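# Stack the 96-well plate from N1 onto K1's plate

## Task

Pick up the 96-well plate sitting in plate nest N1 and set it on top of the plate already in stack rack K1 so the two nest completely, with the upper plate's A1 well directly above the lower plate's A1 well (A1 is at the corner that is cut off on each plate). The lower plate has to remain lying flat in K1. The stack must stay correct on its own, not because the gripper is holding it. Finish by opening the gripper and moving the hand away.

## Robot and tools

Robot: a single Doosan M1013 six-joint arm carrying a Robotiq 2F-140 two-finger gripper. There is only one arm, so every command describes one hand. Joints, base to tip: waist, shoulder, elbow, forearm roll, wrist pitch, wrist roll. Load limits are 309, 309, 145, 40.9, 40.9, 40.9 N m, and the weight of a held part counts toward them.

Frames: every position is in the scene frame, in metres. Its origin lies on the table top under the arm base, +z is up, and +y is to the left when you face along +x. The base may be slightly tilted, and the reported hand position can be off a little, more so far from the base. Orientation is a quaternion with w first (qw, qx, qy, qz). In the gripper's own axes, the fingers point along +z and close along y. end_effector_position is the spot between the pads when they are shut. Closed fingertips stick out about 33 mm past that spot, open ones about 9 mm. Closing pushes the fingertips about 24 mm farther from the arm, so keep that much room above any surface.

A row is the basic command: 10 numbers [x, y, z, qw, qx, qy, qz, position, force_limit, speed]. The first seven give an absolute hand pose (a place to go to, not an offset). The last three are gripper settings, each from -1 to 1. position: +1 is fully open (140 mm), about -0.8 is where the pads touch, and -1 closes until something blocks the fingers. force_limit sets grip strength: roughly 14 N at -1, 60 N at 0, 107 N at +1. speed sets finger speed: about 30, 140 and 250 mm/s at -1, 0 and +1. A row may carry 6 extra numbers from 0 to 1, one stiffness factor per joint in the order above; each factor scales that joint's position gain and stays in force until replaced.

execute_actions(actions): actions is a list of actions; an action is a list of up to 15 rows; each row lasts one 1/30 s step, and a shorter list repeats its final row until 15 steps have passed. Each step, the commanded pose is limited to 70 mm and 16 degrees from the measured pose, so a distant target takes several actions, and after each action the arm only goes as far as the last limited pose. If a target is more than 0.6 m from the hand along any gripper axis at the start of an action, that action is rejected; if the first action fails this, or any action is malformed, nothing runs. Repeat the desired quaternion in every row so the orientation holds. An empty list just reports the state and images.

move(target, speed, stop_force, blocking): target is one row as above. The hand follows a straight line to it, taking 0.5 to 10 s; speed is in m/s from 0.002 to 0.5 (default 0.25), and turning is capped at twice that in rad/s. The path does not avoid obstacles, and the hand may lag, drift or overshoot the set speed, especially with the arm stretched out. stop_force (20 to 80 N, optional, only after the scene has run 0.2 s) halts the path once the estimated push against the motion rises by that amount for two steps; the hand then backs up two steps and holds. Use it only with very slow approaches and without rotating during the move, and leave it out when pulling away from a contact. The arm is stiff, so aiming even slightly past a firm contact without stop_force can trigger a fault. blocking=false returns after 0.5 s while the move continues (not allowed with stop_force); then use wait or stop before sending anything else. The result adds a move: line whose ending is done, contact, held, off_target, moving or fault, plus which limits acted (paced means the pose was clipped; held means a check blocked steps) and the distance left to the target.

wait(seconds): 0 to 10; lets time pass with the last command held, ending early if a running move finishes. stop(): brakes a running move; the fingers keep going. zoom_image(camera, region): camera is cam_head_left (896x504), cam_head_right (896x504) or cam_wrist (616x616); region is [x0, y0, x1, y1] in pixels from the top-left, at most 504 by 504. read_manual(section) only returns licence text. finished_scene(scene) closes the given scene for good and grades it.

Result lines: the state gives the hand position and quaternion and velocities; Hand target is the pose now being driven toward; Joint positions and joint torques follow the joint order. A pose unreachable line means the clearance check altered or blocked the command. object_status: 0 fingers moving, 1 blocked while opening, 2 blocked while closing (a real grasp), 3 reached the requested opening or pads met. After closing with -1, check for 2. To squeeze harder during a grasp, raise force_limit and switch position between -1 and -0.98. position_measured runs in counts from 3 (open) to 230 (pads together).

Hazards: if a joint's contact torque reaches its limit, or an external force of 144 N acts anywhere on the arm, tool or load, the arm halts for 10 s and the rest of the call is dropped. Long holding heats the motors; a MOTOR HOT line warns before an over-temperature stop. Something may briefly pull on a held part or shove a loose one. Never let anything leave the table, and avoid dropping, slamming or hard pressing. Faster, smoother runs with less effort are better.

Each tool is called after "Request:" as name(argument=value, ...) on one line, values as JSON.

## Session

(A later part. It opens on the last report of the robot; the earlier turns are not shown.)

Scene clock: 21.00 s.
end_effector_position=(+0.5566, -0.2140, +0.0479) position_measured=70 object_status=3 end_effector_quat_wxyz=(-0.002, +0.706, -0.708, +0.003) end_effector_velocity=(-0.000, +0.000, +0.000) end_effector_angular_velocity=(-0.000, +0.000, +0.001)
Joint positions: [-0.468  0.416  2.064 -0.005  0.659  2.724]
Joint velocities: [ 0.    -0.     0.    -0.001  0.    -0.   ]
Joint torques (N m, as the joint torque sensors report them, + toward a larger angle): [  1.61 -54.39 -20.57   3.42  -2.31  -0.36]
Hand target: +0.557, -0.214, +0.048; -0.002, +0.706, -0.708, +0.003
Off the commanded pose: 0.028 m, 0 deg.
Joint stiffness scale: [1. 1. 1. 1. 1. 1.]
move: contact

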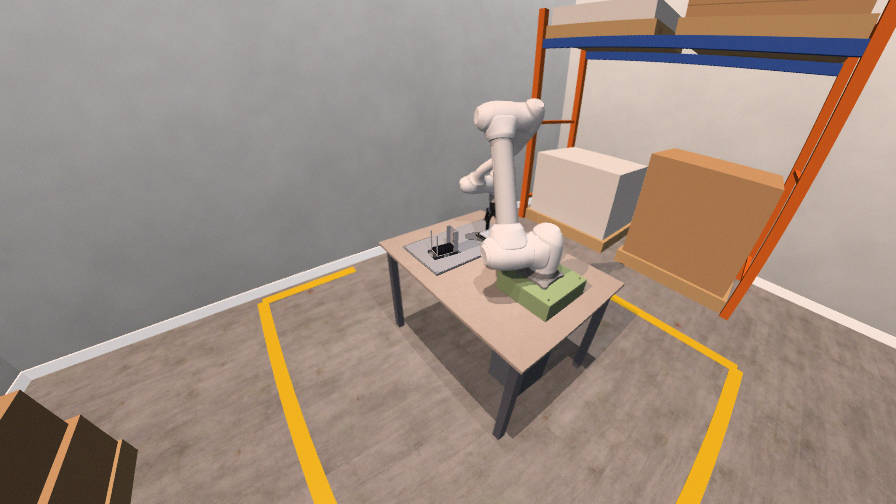

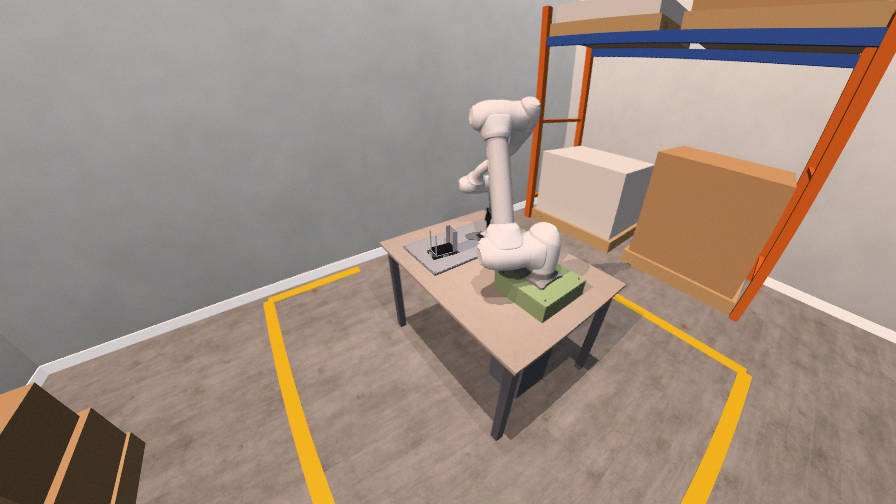

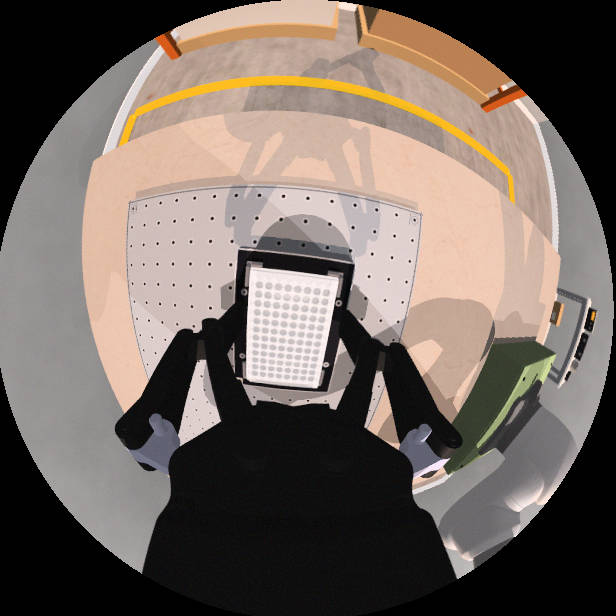

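Request:
move(target=[0.556,-0.214,0.056,0,-0.7071,0.7071,0,0.47,0,0], speed=0.02)

Scene clock: 21.93 s.
end_effector_position=(+0.5543, -0.2130, +0.0519) position_measured=70 object_status=3 end_effector_quat_wxyz=(+0.000, +0.706, -0.708, -0.002) end_effector_velocity=(-0.001, -0.000, +0.002) end_effector_angular_velocity=(+0.001, +0.004, +0.000)
Joint positions: [-0.468  0.411  2.059 -0.005  0.679  2.724]
Joint velocities: [-0.001 -0.002 -0.002 -0.001  0.008 -0.   ]
Joint torques (N m, as the joint torque sensors report them, + toward a larger angle): [  0.82 -74.83 -27.2    3.03   0.2   -0.18]
Hand target: +0.556, -0.214, +0.056; -0.000, +0.707, -0.707, +0.000
Off the commanded pose: 0.005 m, 0 deg.
Joint stiffness scale: [1. 1. 1. 1. 1. 1.]
move: off_target

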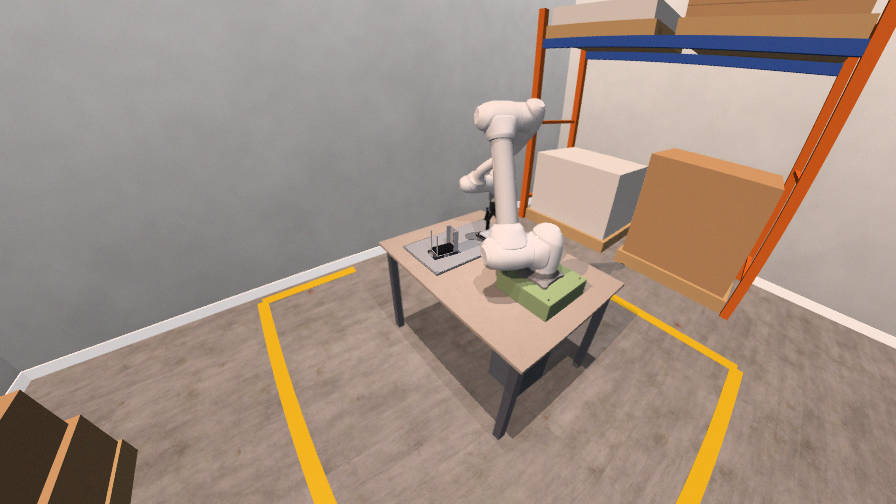

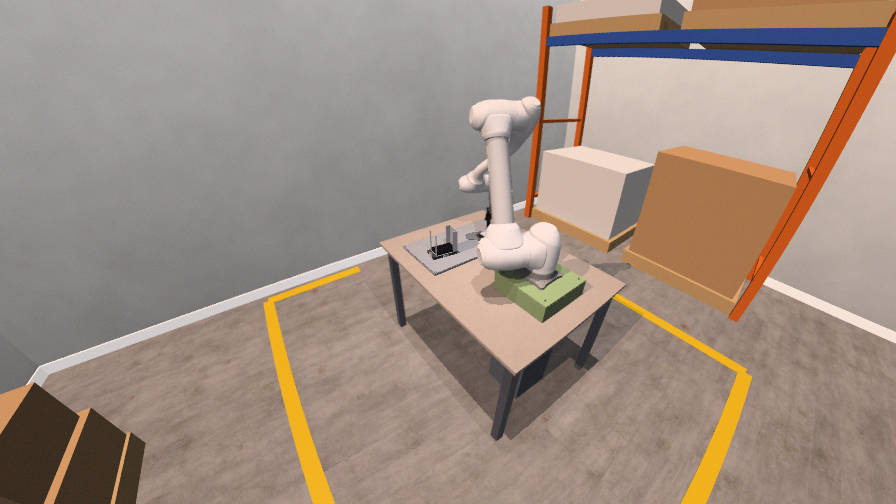

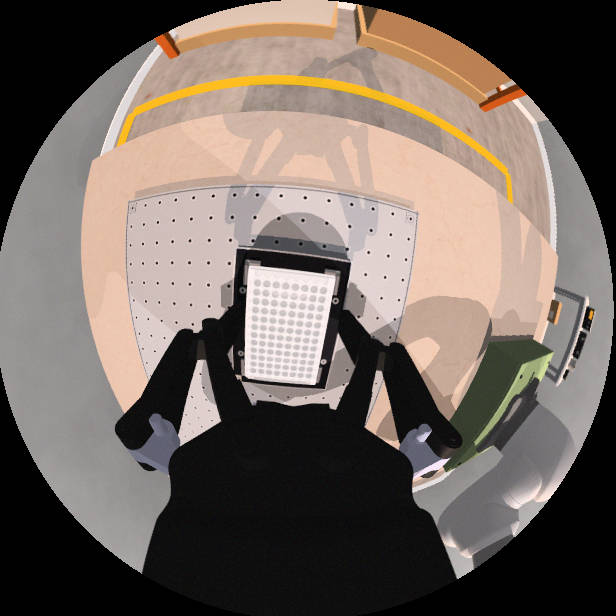

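Request:
move(target=[0.5575,-0.214,0.056,0,-0.7071,0.7071,0,-1,0,-0.8], speed=0.02)

Request:
zoom_image(camera="cam_wrist", region=[170, 170, 420, 420])

Scene clock: 22.90 s.
end_effector_position=(+0.5586, -0.2141, +0.0545) position_measured=107 object_status=2 end_effector_quat_wxyz=(-0.001, +0.707, -0.708, +0.000) end_effector_velocity=(-0.000, +0.000, -0.000) end_effector_angular_velocity=(+0.001, +0.000, +0.000)
Joint positions: [-0.467  0.411  2.053 -0.005  0.68   2.724]
Joint velocities: [ 0.     0.     0.     0.001  0.    -0.   ]
Joint torques (N m, as the joint torque sensors report them, + toward a larger angle): [ -7.01 -57.23 -21.22  -0.06   0.05   0.42]
Hand target: +0.557, -0.214, +0.056; -0.000, +0.707, -0.707, +0.000
Off the commanded pose: 0.002 m, 0 deg.
Joint stiffness scale: [1. 1. 1. 1. 1. 1.]
move: done

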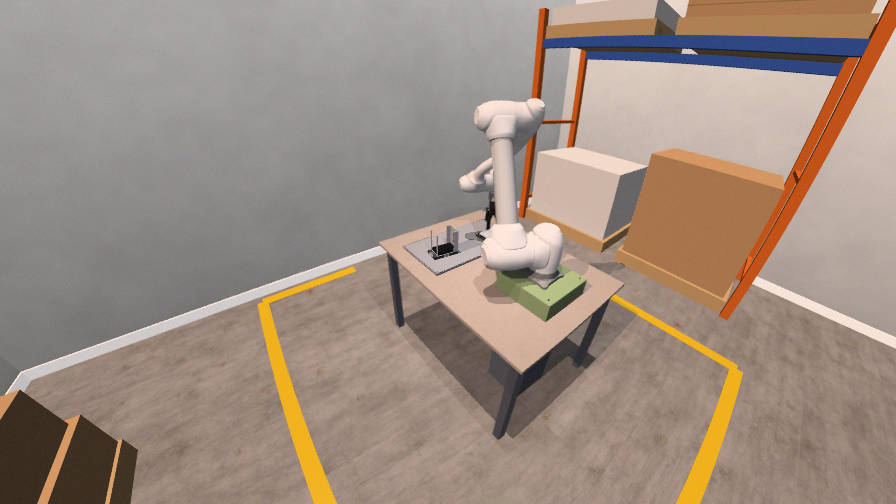

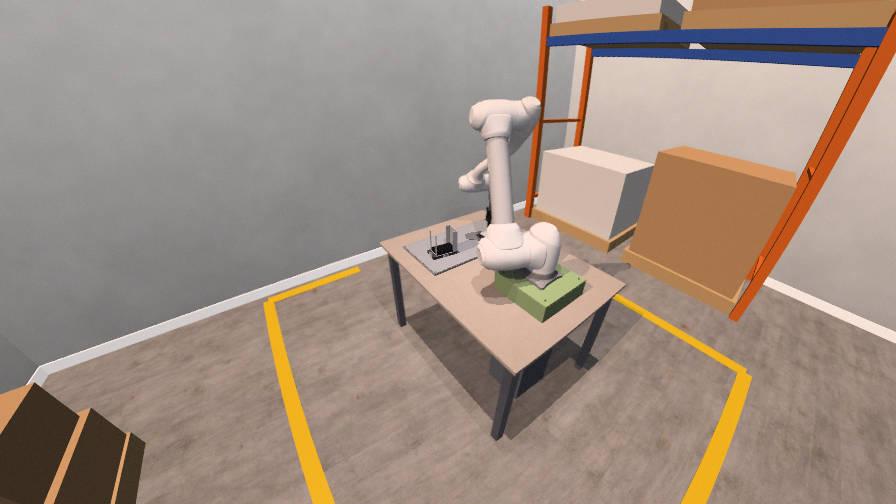

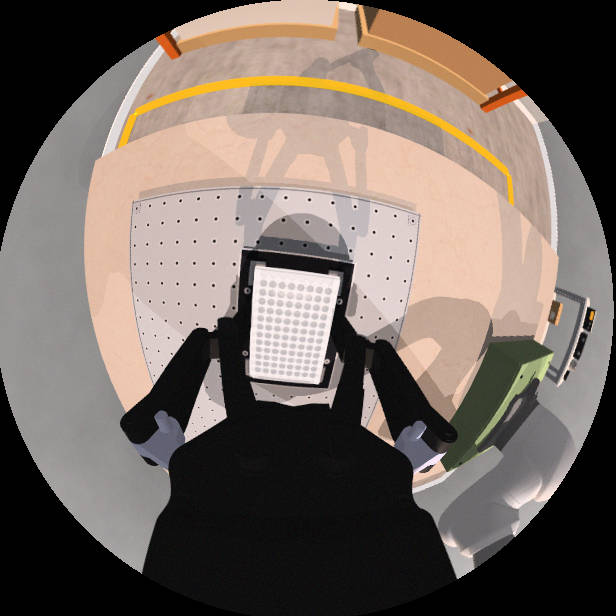

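Region (170, 170, 420, 420) of cam_wrist's 616x616 image, scaled by 2.016, with more detail than that image has.

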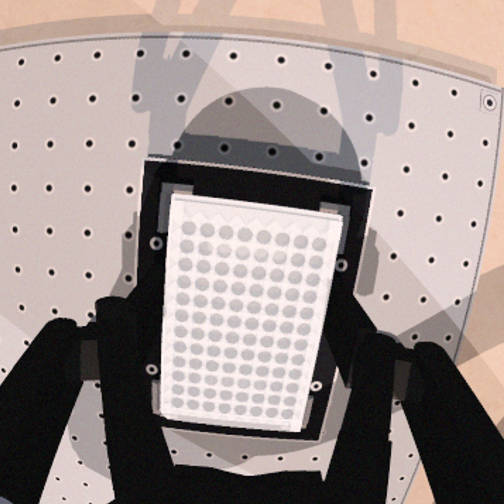

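Request:
move(target=[0.558,-0.214,0.085,0,-0.7071,0.7071,0,-1,0,-0.8], speed=0.04)

Request:
move(target=[0.558,-0.05,0.22,0,-0.7071,0.7071,0,-1,0,-0.8], speed=0.2)

Request:
zoom_image(camera="cam_head_left", region=[400, 160, 520, 270])

Scene clock: 24.47 s.
end_effector_position=(+0.5564, -0.2133, +0.0809) position_measured=107 object_status=2 end_effector_quat_wxyz=(+0.000, +0.707, -0.708, -0.002) end_effector_velocity=(-0.001, +0.000, +0.002) end_effector_angular_velocity=(+0.000, +0.002, -0.000)
Joint positions: [-0.467  0.374  2.041 -0.005  0.735  2.724]
Joint velocities: [-0.    -0.002 -0.001 -0.001  0.005  0.   ]
Joint torques (N m, as the joint torque sensors report them, + toward a larger angle): [  0.14 -69.73 -29.45   3.29  -0.48  -0.21]
Hand target: +0.558, -0.214, +0.085; +0.000, +0.707, -0.707, +0.000
Off the commanded pose: 0.004 m, 0 deg.
Joint stiffness scale: [1. 1. 1. 1. 1. 1.]
move: off_target

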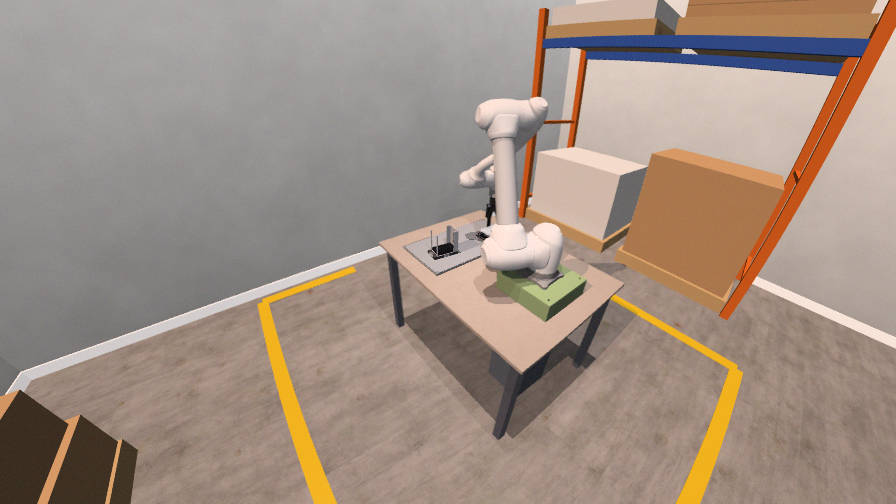

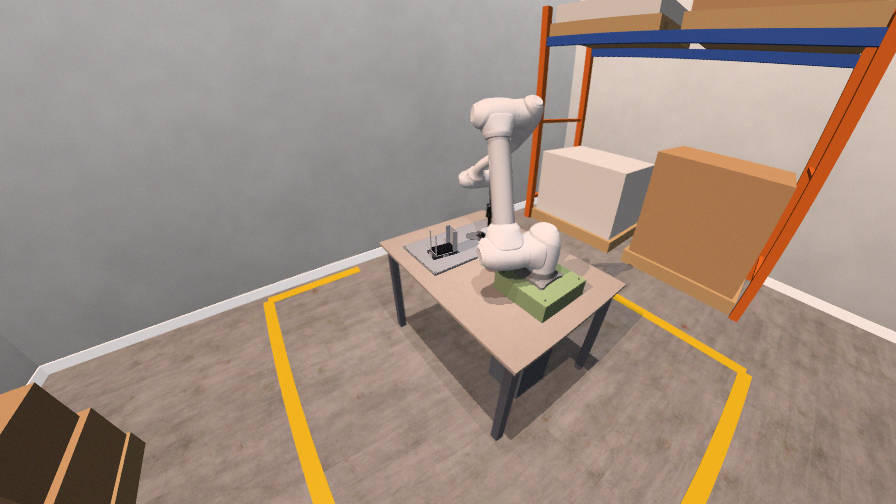

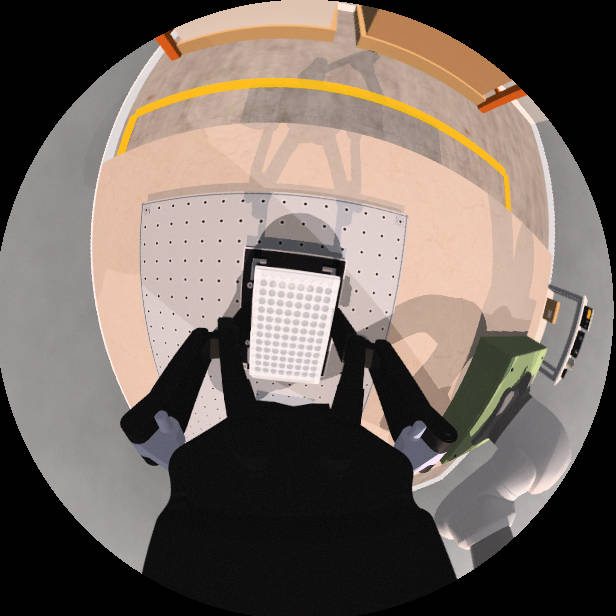

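Scene clock: 26.07 s.
end_effector_position=(+0.5571, -0.0513, +0.2160) position_measured=107 object_status=2 end_effector_quat_wxyz=(+0.001, +0.707, -0.707, -0.001) end_effector_velocity=(-0.000, +0.002, +0.001) end_effector_angular_velocity=(+0.001, +0.001, -0.001)
Joint positions: [-0.195  0.166  2.009 -0.005  0.976  2.993]
Joint velocities: [ 0.003 -0.001 -0.001  0.001  0.004  0.004]
Joint torques (N m, as the joint torque sensors report them, + toward a larger angle): [ -0.8  -52.51 -35.41   4.16   0.38   0.26]
Hand target: +0.558, -0.050, +0.220; -0.000, +0.707, -0.707, -0.000
Off the commanded pose: 0.004 m, 0 deg.
Joint stiffness scale: [1. 1. 1. 1. 1. 1.]
move: off_target

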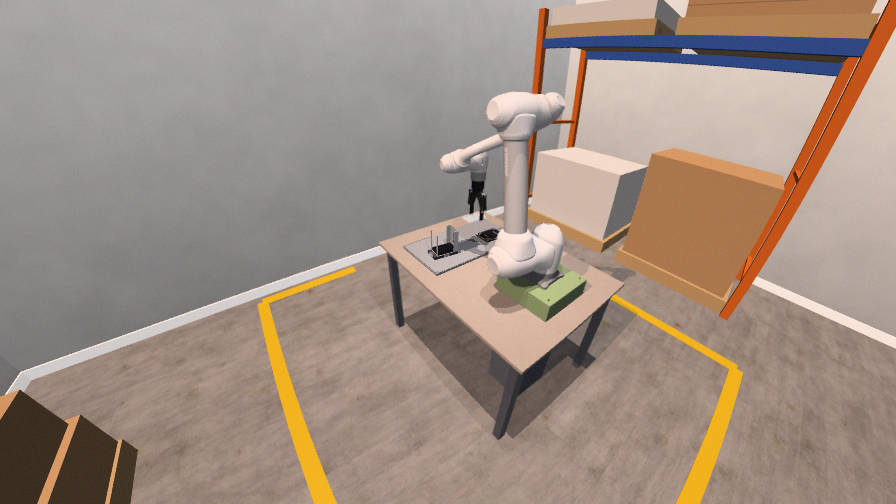

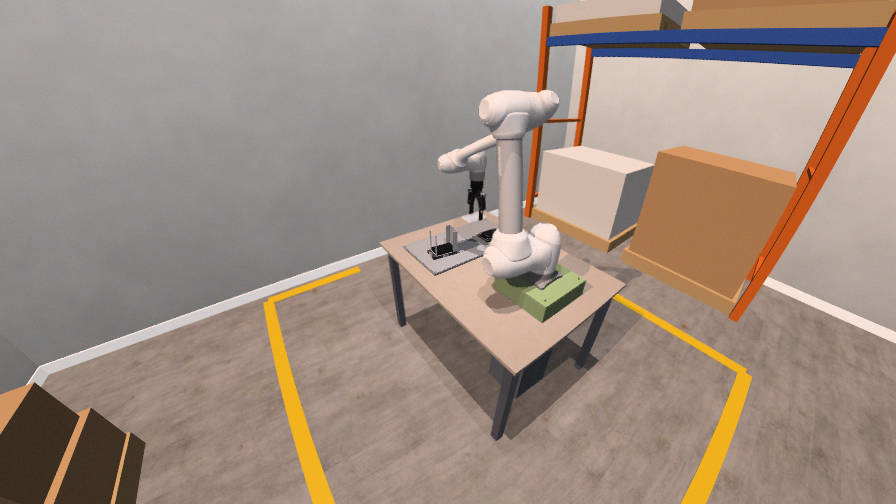

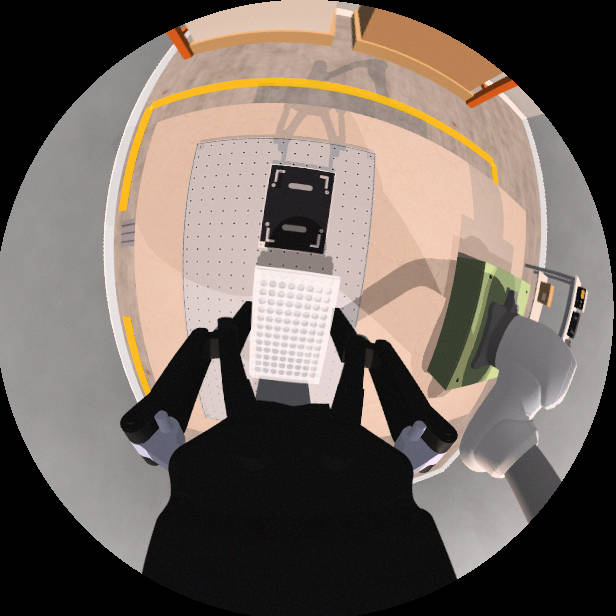

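Region (400, 160, 520, 270) of cam_head_left's 896x504 image, scaled by 4.200, with more detail than that image has; it fills the top 462 rows of this view, and the rest is white.

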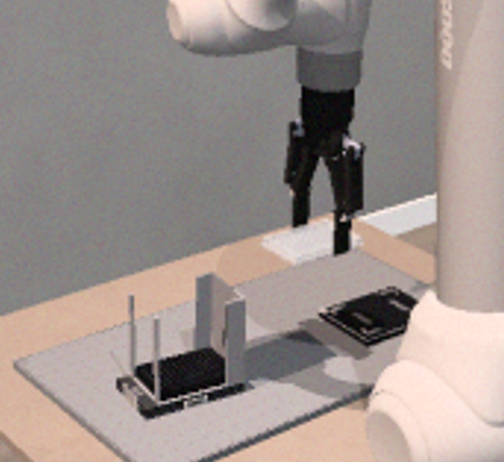

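Request:
move(target=[0.57,0.169,0.22,0,-0.682,0.7314,0,-1,0,-0.8], speed=0.2)

Request:
zoom_image(camera="cam_wrist", region=[170, 170, 420, 420])

Request:
zoom_image(camera="cam_head_left", region=[400, 180, 500, 270])

Scene clock: 28.07 s.
end_effector_position=(+0.5703, +0.1671, +0.2217) position_measured=107 object_status=2 end_effector_quat_wxyz=(-0.002, +0.683, -0.731, +0.002) end_effector_velocity=(+0.000, +0.002, -0.000) end_effector_angular_velocity=(-0.000, +0.001, -0.002)
Joint positions: [ 0.184  0.207  1.947 -0.003  0.988  3.44 ]
Joint velocities: [ 0.003  0.002 -0.002 -0.     0.001  0.005]
Joint torques (N m, as the joint torque sensors report them, + toward a larger angle): [  0.03 -61.58 -37.38   4.24  -0.5   -0.26]
Hand target: +0.570, +0.169, +0.220; -0.000, +0.682, -0.731, -0.000
Off the commanded pose: 0.003 m, 0 deg.
Joint stiffness scale: [1. 1. 1. 1. 1. 1.]
move: done

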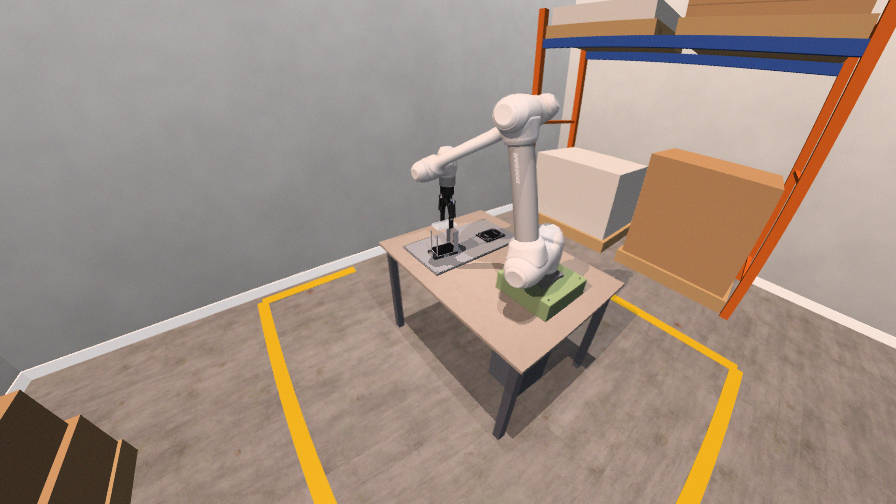

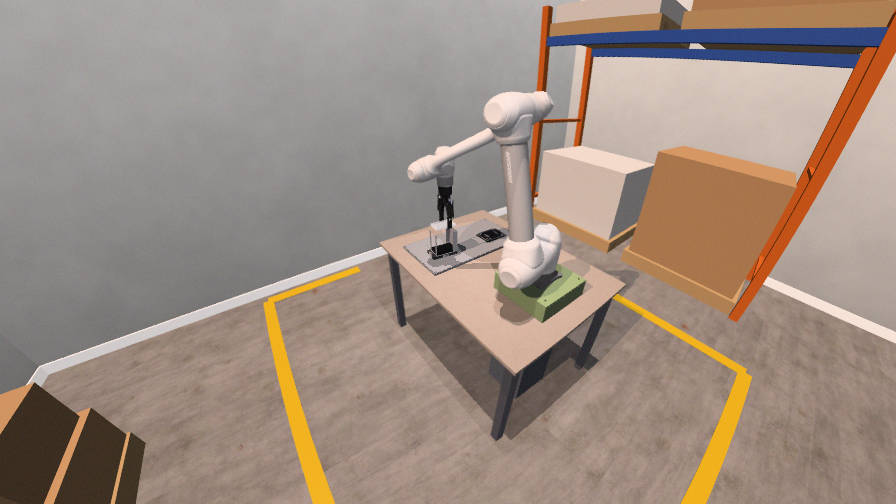

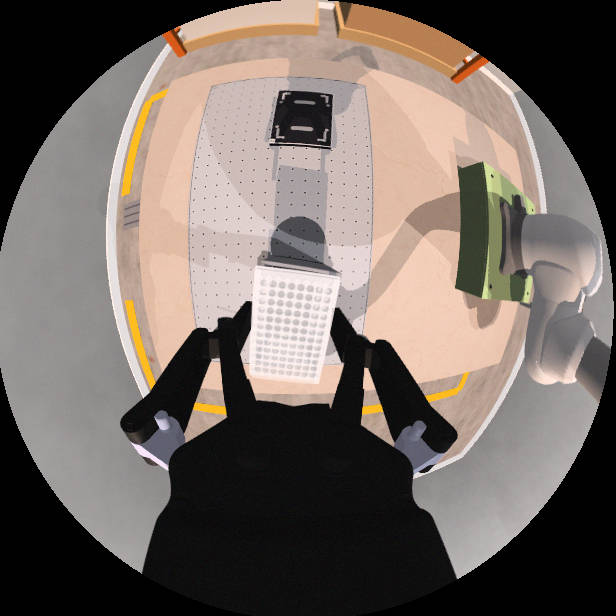

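Region (170, 170, 420, 420) of cam_wrist's 616x616 image, scaled by 2.016, with more detail than that image has.

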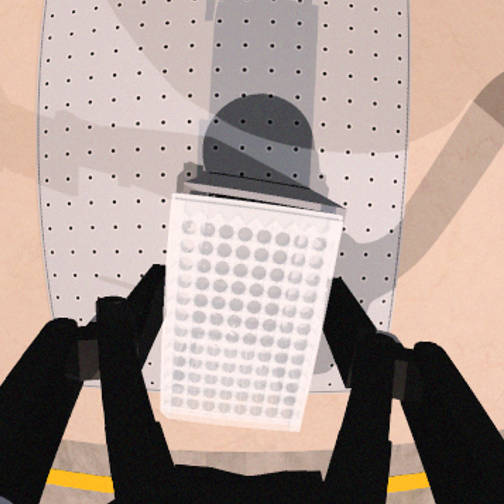

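Region (400, 180, 500, 270) of cam_head_left's 896x504 image, scaled by 5.040, with more detail than that image has; it fills the top 454 rows of this view, and the rest is white.

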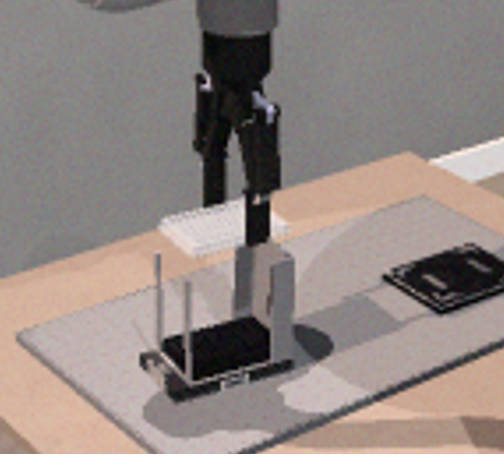

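Request:
move(target=[0.565,0.170,0.192,0,-0.669,0.743,0,-1,0,-0.8], speed=0.04)

Request:
zoom_image(camera="cam_wrist", region=[220, 230, 380, 400])

Request:
zoom_image(camera="cam_head_left", region=[415, 200, 475, 265])

Scene clock: 29.40 s.
end_effector_position=(+0.5665, +0.1685, +0.1963) position_measured=107 object_status=2 end_effector_quat_wxyz=(+0.002, -0.670, +0.743, -0.001) end_effector_velocity=(-0.000, +0.001, -0.002) end_effector_angular_velocity=(+0.000, -0.001, -0.002)
Joint positions: [ 0.188  0.228  1.975 -0.003  0.941  3.479]
Joint velocities: [ 0.001  0.002  0.002  0.    -0.004  0.003]
Joint torques (N m, as the joint torque sensors report them, + toward a larger angle): [  1.24 -60.44 -37.41   3.89   0.47  -0.52]
Hand target: +0.565, +0.170, +0.192; +0.000, -0.669, +0.743, +0.000
Off the commanded pose: 0.005 m, 0 deg.
Joint stiffness scale: [1. 1. 1. 1. 1. 1.]
move: off_target

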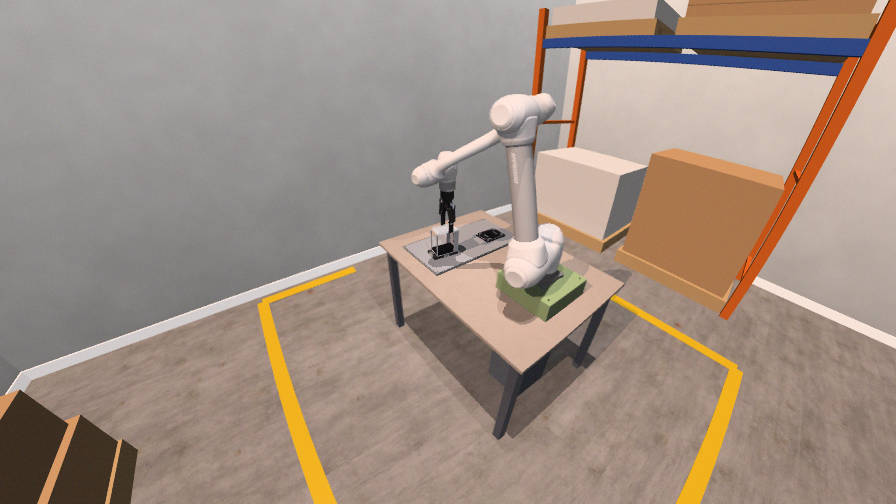

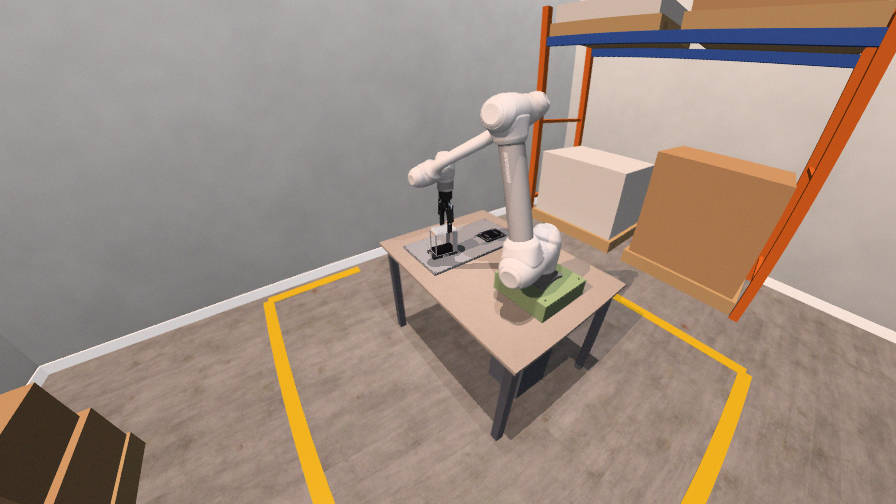

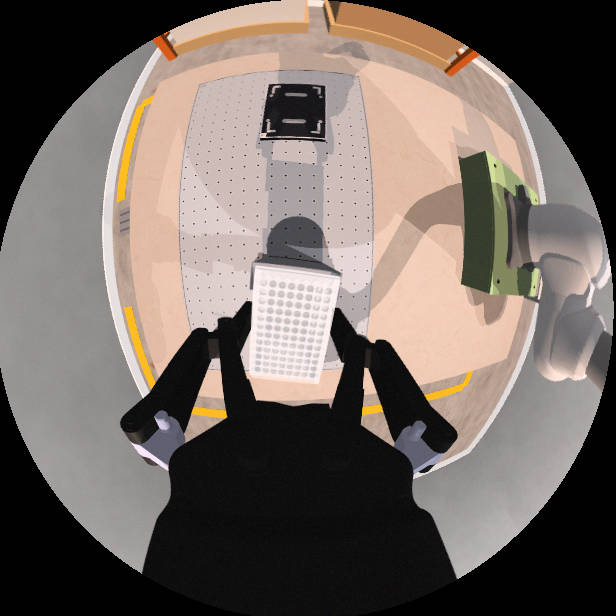

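Region (220, 230, 380, 400) of cam_wrist's 616x616 image, scaled by 2.965, with more detail than that image has; it fills the left 474 columns of this view, and the rest is white.

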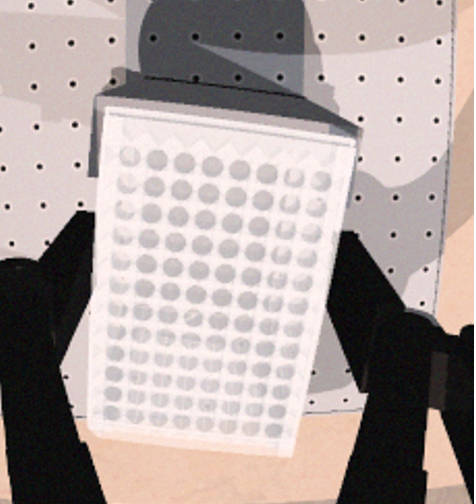

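Region (415, 200, 475, 265) of cam_head_left's 896x504 image, scaled by 7.754, with more detail than that image has; it fills the left 465 columns of this view, and the rest is white.

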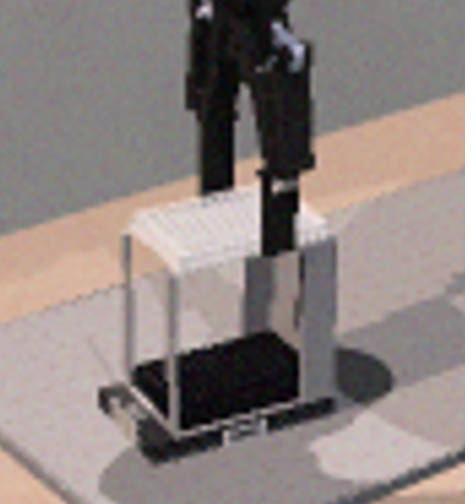

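Request:
move(target=[0.565,0.170,0.165,0,-0.669,0.743,0,-1,0,-0.8], speed=0.01, stop_force=20)

Request:
zoom_image(camera="cam_wrist", region=[220, 230, 380, 400])

Scene clock: 33.07 s.
end_effector_position=(+0.5675, +0.1692, +0.1698) position_measured=107 object_status=2 end_effector_quat_wxyz=(+0.003, -0.670, +0.743, -0.002) end_effector_velocity=(+0.000, +0.000, -0.001) end_effector_angular_velocity=(-0.001, -0.001, +0.001)
Joint positions: [ 0.188  0.257  1.996 -0.003  0.889  3.479]
Joint velocities: [ 0.     0.002  0.001 -0.001 -0.003  0.   ]
Joint torques (N m, as the joint torque sensors report them, + toward a larger angle): [  0.   -60.74 -33.11   2.81   0.65   0.02]
Hand target: +0.565, +0.170, +0.165; -0.000, -0.669, +0.743, +0.000
Off the commanded pose: 0.005 m, 0 deg.
Joint stiffness scale: [1. 1. 1. 1. 1. 1.]
move: off_target

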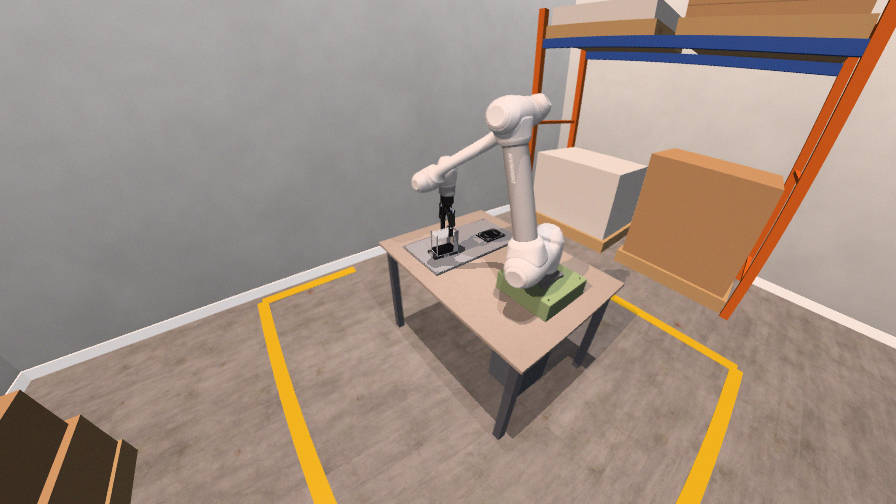

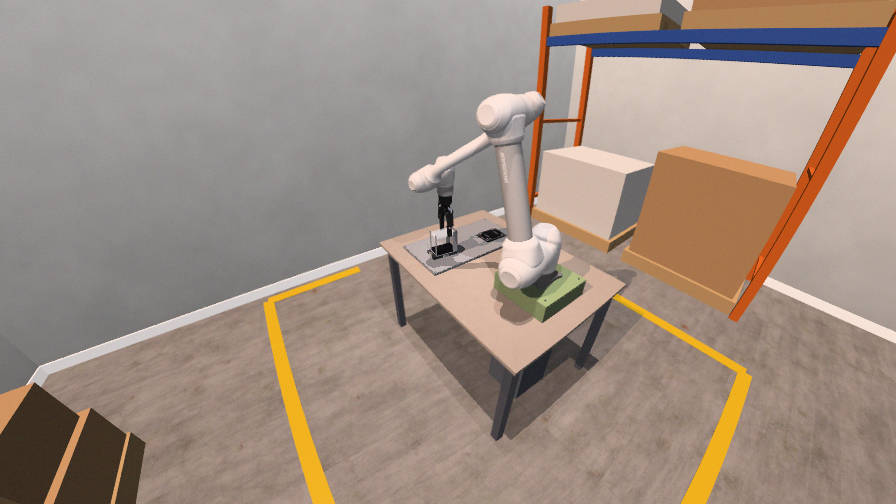

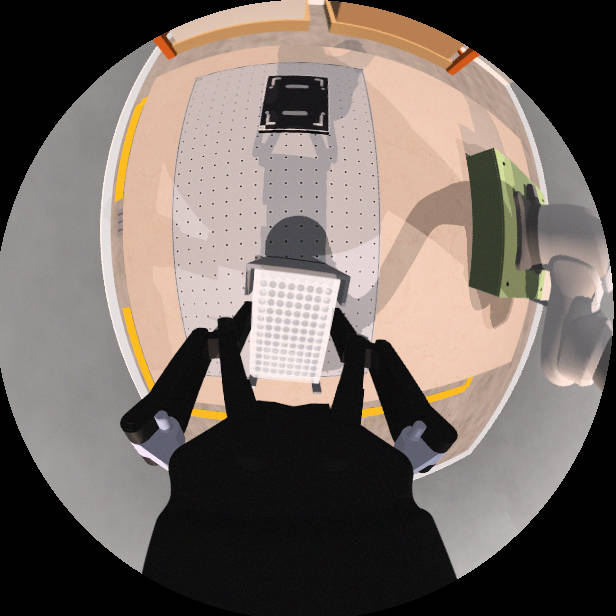

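Region (220, 230, 380, 400) of cam_wrist's 616x616 image, scaled by 2.965, with more detail than that image has; it fills the left 474 columns of this view, and the rest is white.

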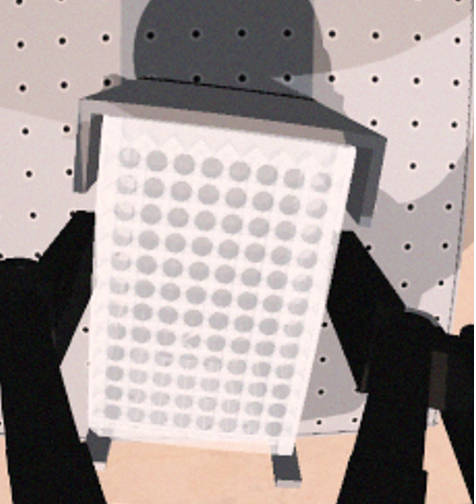

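Request:
move(target=[0.5635,0.170,0.082,0,-0.669,0.743,0,-1,0,-0.8], speed=0.03, stop_force=25)

Request:
move(target=[0.5635,0.170,0.05,0,-0.669,0.743,0,-1,0,-0.8], speed=0.006, stop_force=20)

Request:
zoom_image(camera="cam_wrist", region=[170, 170, 420, 420])

Request:
zoom_image(camera="cam_head_left", region=[415, 210, 475, 265])

Scene clock: 36.77 s.
end_effector_position=(+0.5669, +0.1694, +0.0866) position_measured=107 object_status=2 end_effector_quat_wxyz=(+0.003, -0.670, +0.743, -0.002) end_effector_velocity=(+0.000, +0.000, -0.002) end_effector_angular_velocity=(-0.000, -0.000, -0.000)
Joint positions: [ 0.188  0.359  2.053 -0.003  0.73   3.48 ]
Joint velocities: [ 0.     0.003  0.001 -0.    -0.004  0.   ]
Joint torques (N m, as the joint torque sensors report them, + toward a larger angle): [ -1.41 -64.04 -28.24   3.09   0.4    0.16]
Hand target: +0.564, +0.170, +0.082; +0.000, -0.669, +0.743, +0.000
Off the commanded pose: 0.006 m, 0 deg.
Joint stiffness scale: [1. 1. 1. 1. 1. 1.]
move: off_target

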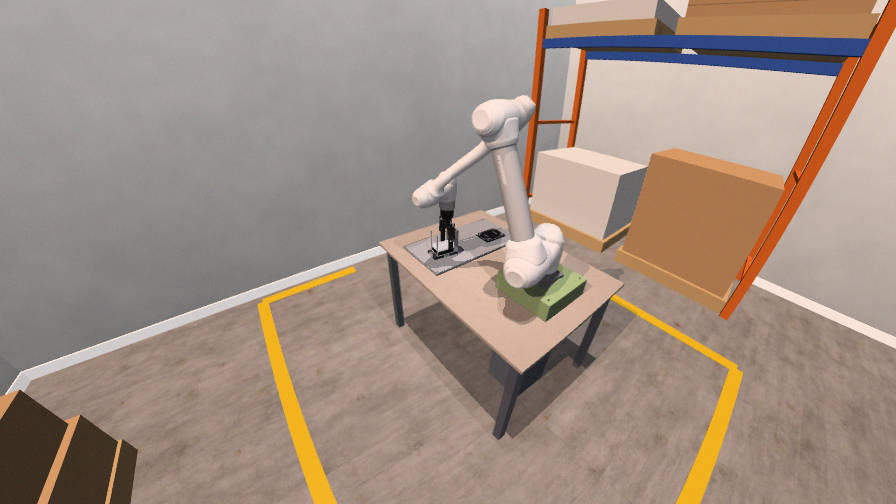

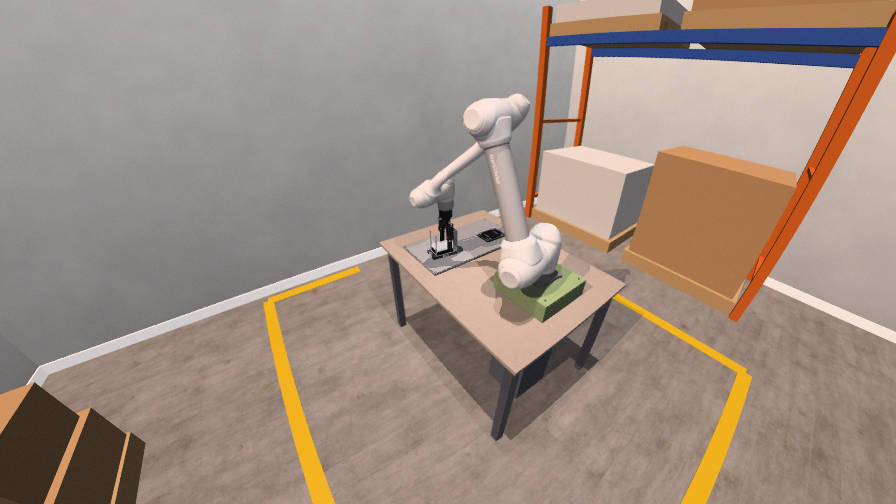

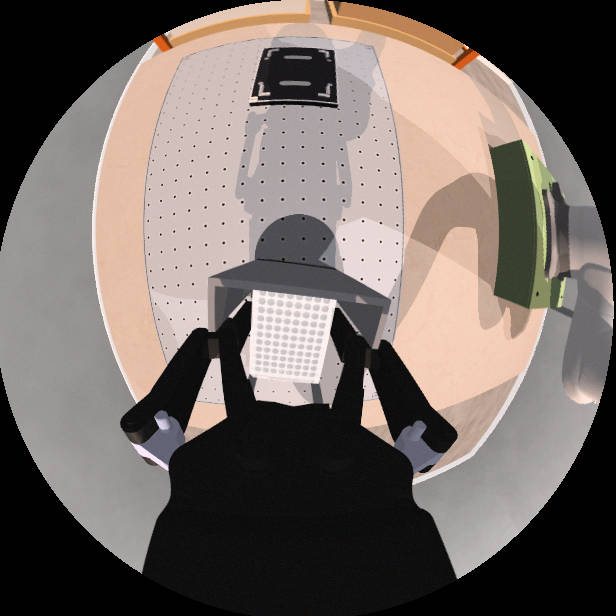

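Scene clock: 39.83 s.
end_effector_position=(+0.5676, +0.1696, +0.0755) position_measured=107 object_status=2 end_effector_quat_wxyz=(+0.004, -0.670, +0.743, -0.002) end_effector_velocity=(-0.000, -0.000, -0.000) end_effector_angular_velocity=(-0.000, +0.000, -0.000)
Joint positions: [ 0.188  0.374  2.058 -0.003  0.707  3.48 ]
Joint velocities: [-0. -0.  0. -0.  0.  0.]
Joint torques (N m, as the joint torque sensors report them, + toward a larger angle): [  1.01 -55.05 -25.9    3.58  -2.31  -0.22]
Hand target: +0.568, +0.170, +0.076; +0.004, -0.670, +0.743, -0.002
Off the commanded pose: 0.026 m, 0 deg.
Joint stiffness scale: [1. 1. 1. 1. 1. 1.]
move: contact

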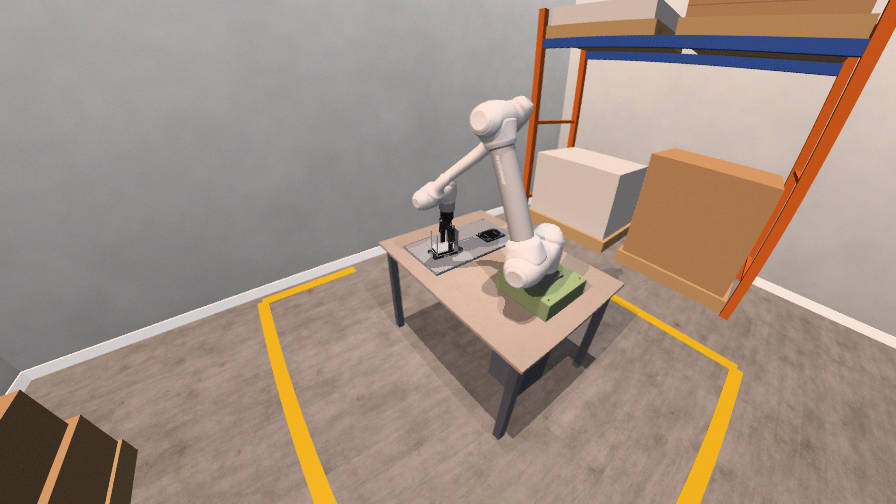

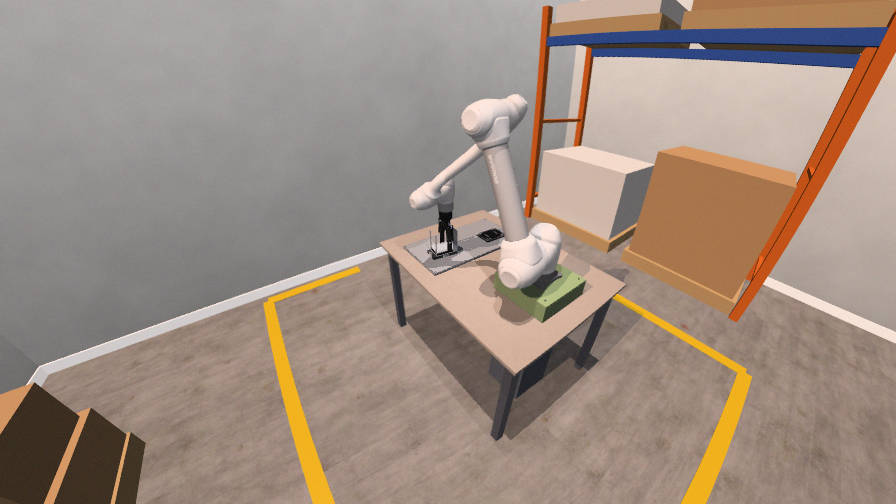

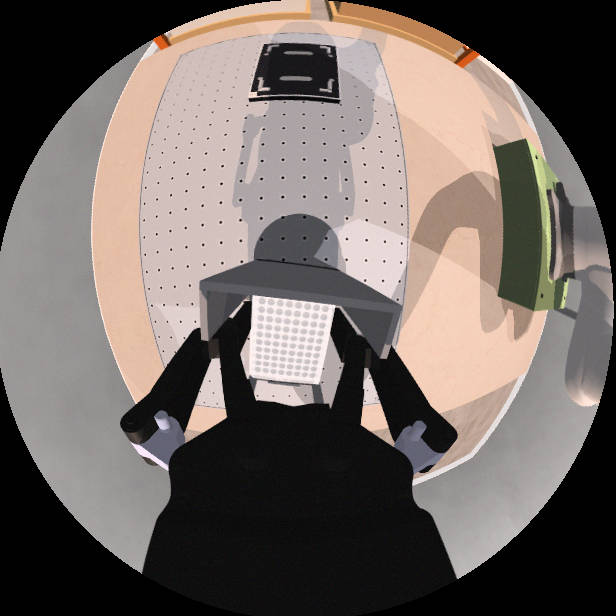

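Region (170, 170, 420, 420) of cam_wrist's 616x616 image, scaled by 2.016, with more detail than that image has.

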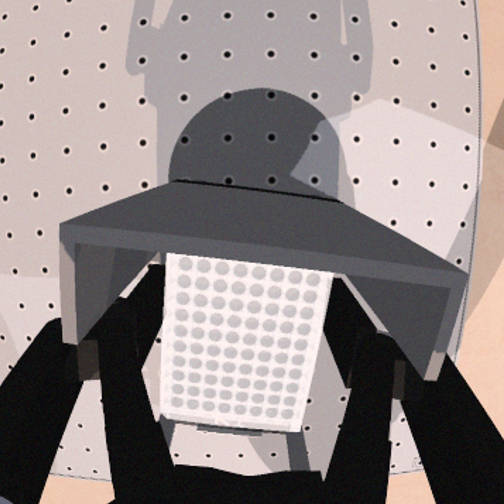

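Region (415, 210, 475, 265) of cam_head_left's 896x504 image, scaled by 8.400, with more detail than that image has; it fills the top 462 rows of this view, and the rest is white.

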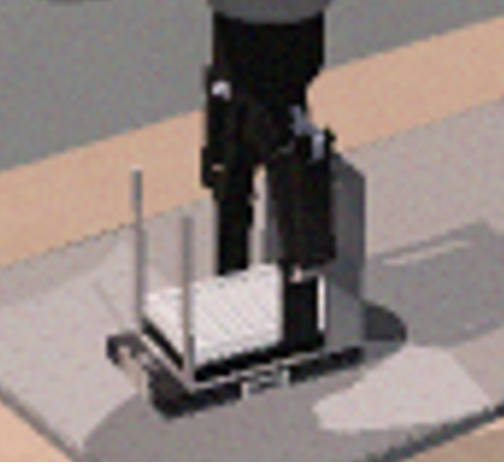

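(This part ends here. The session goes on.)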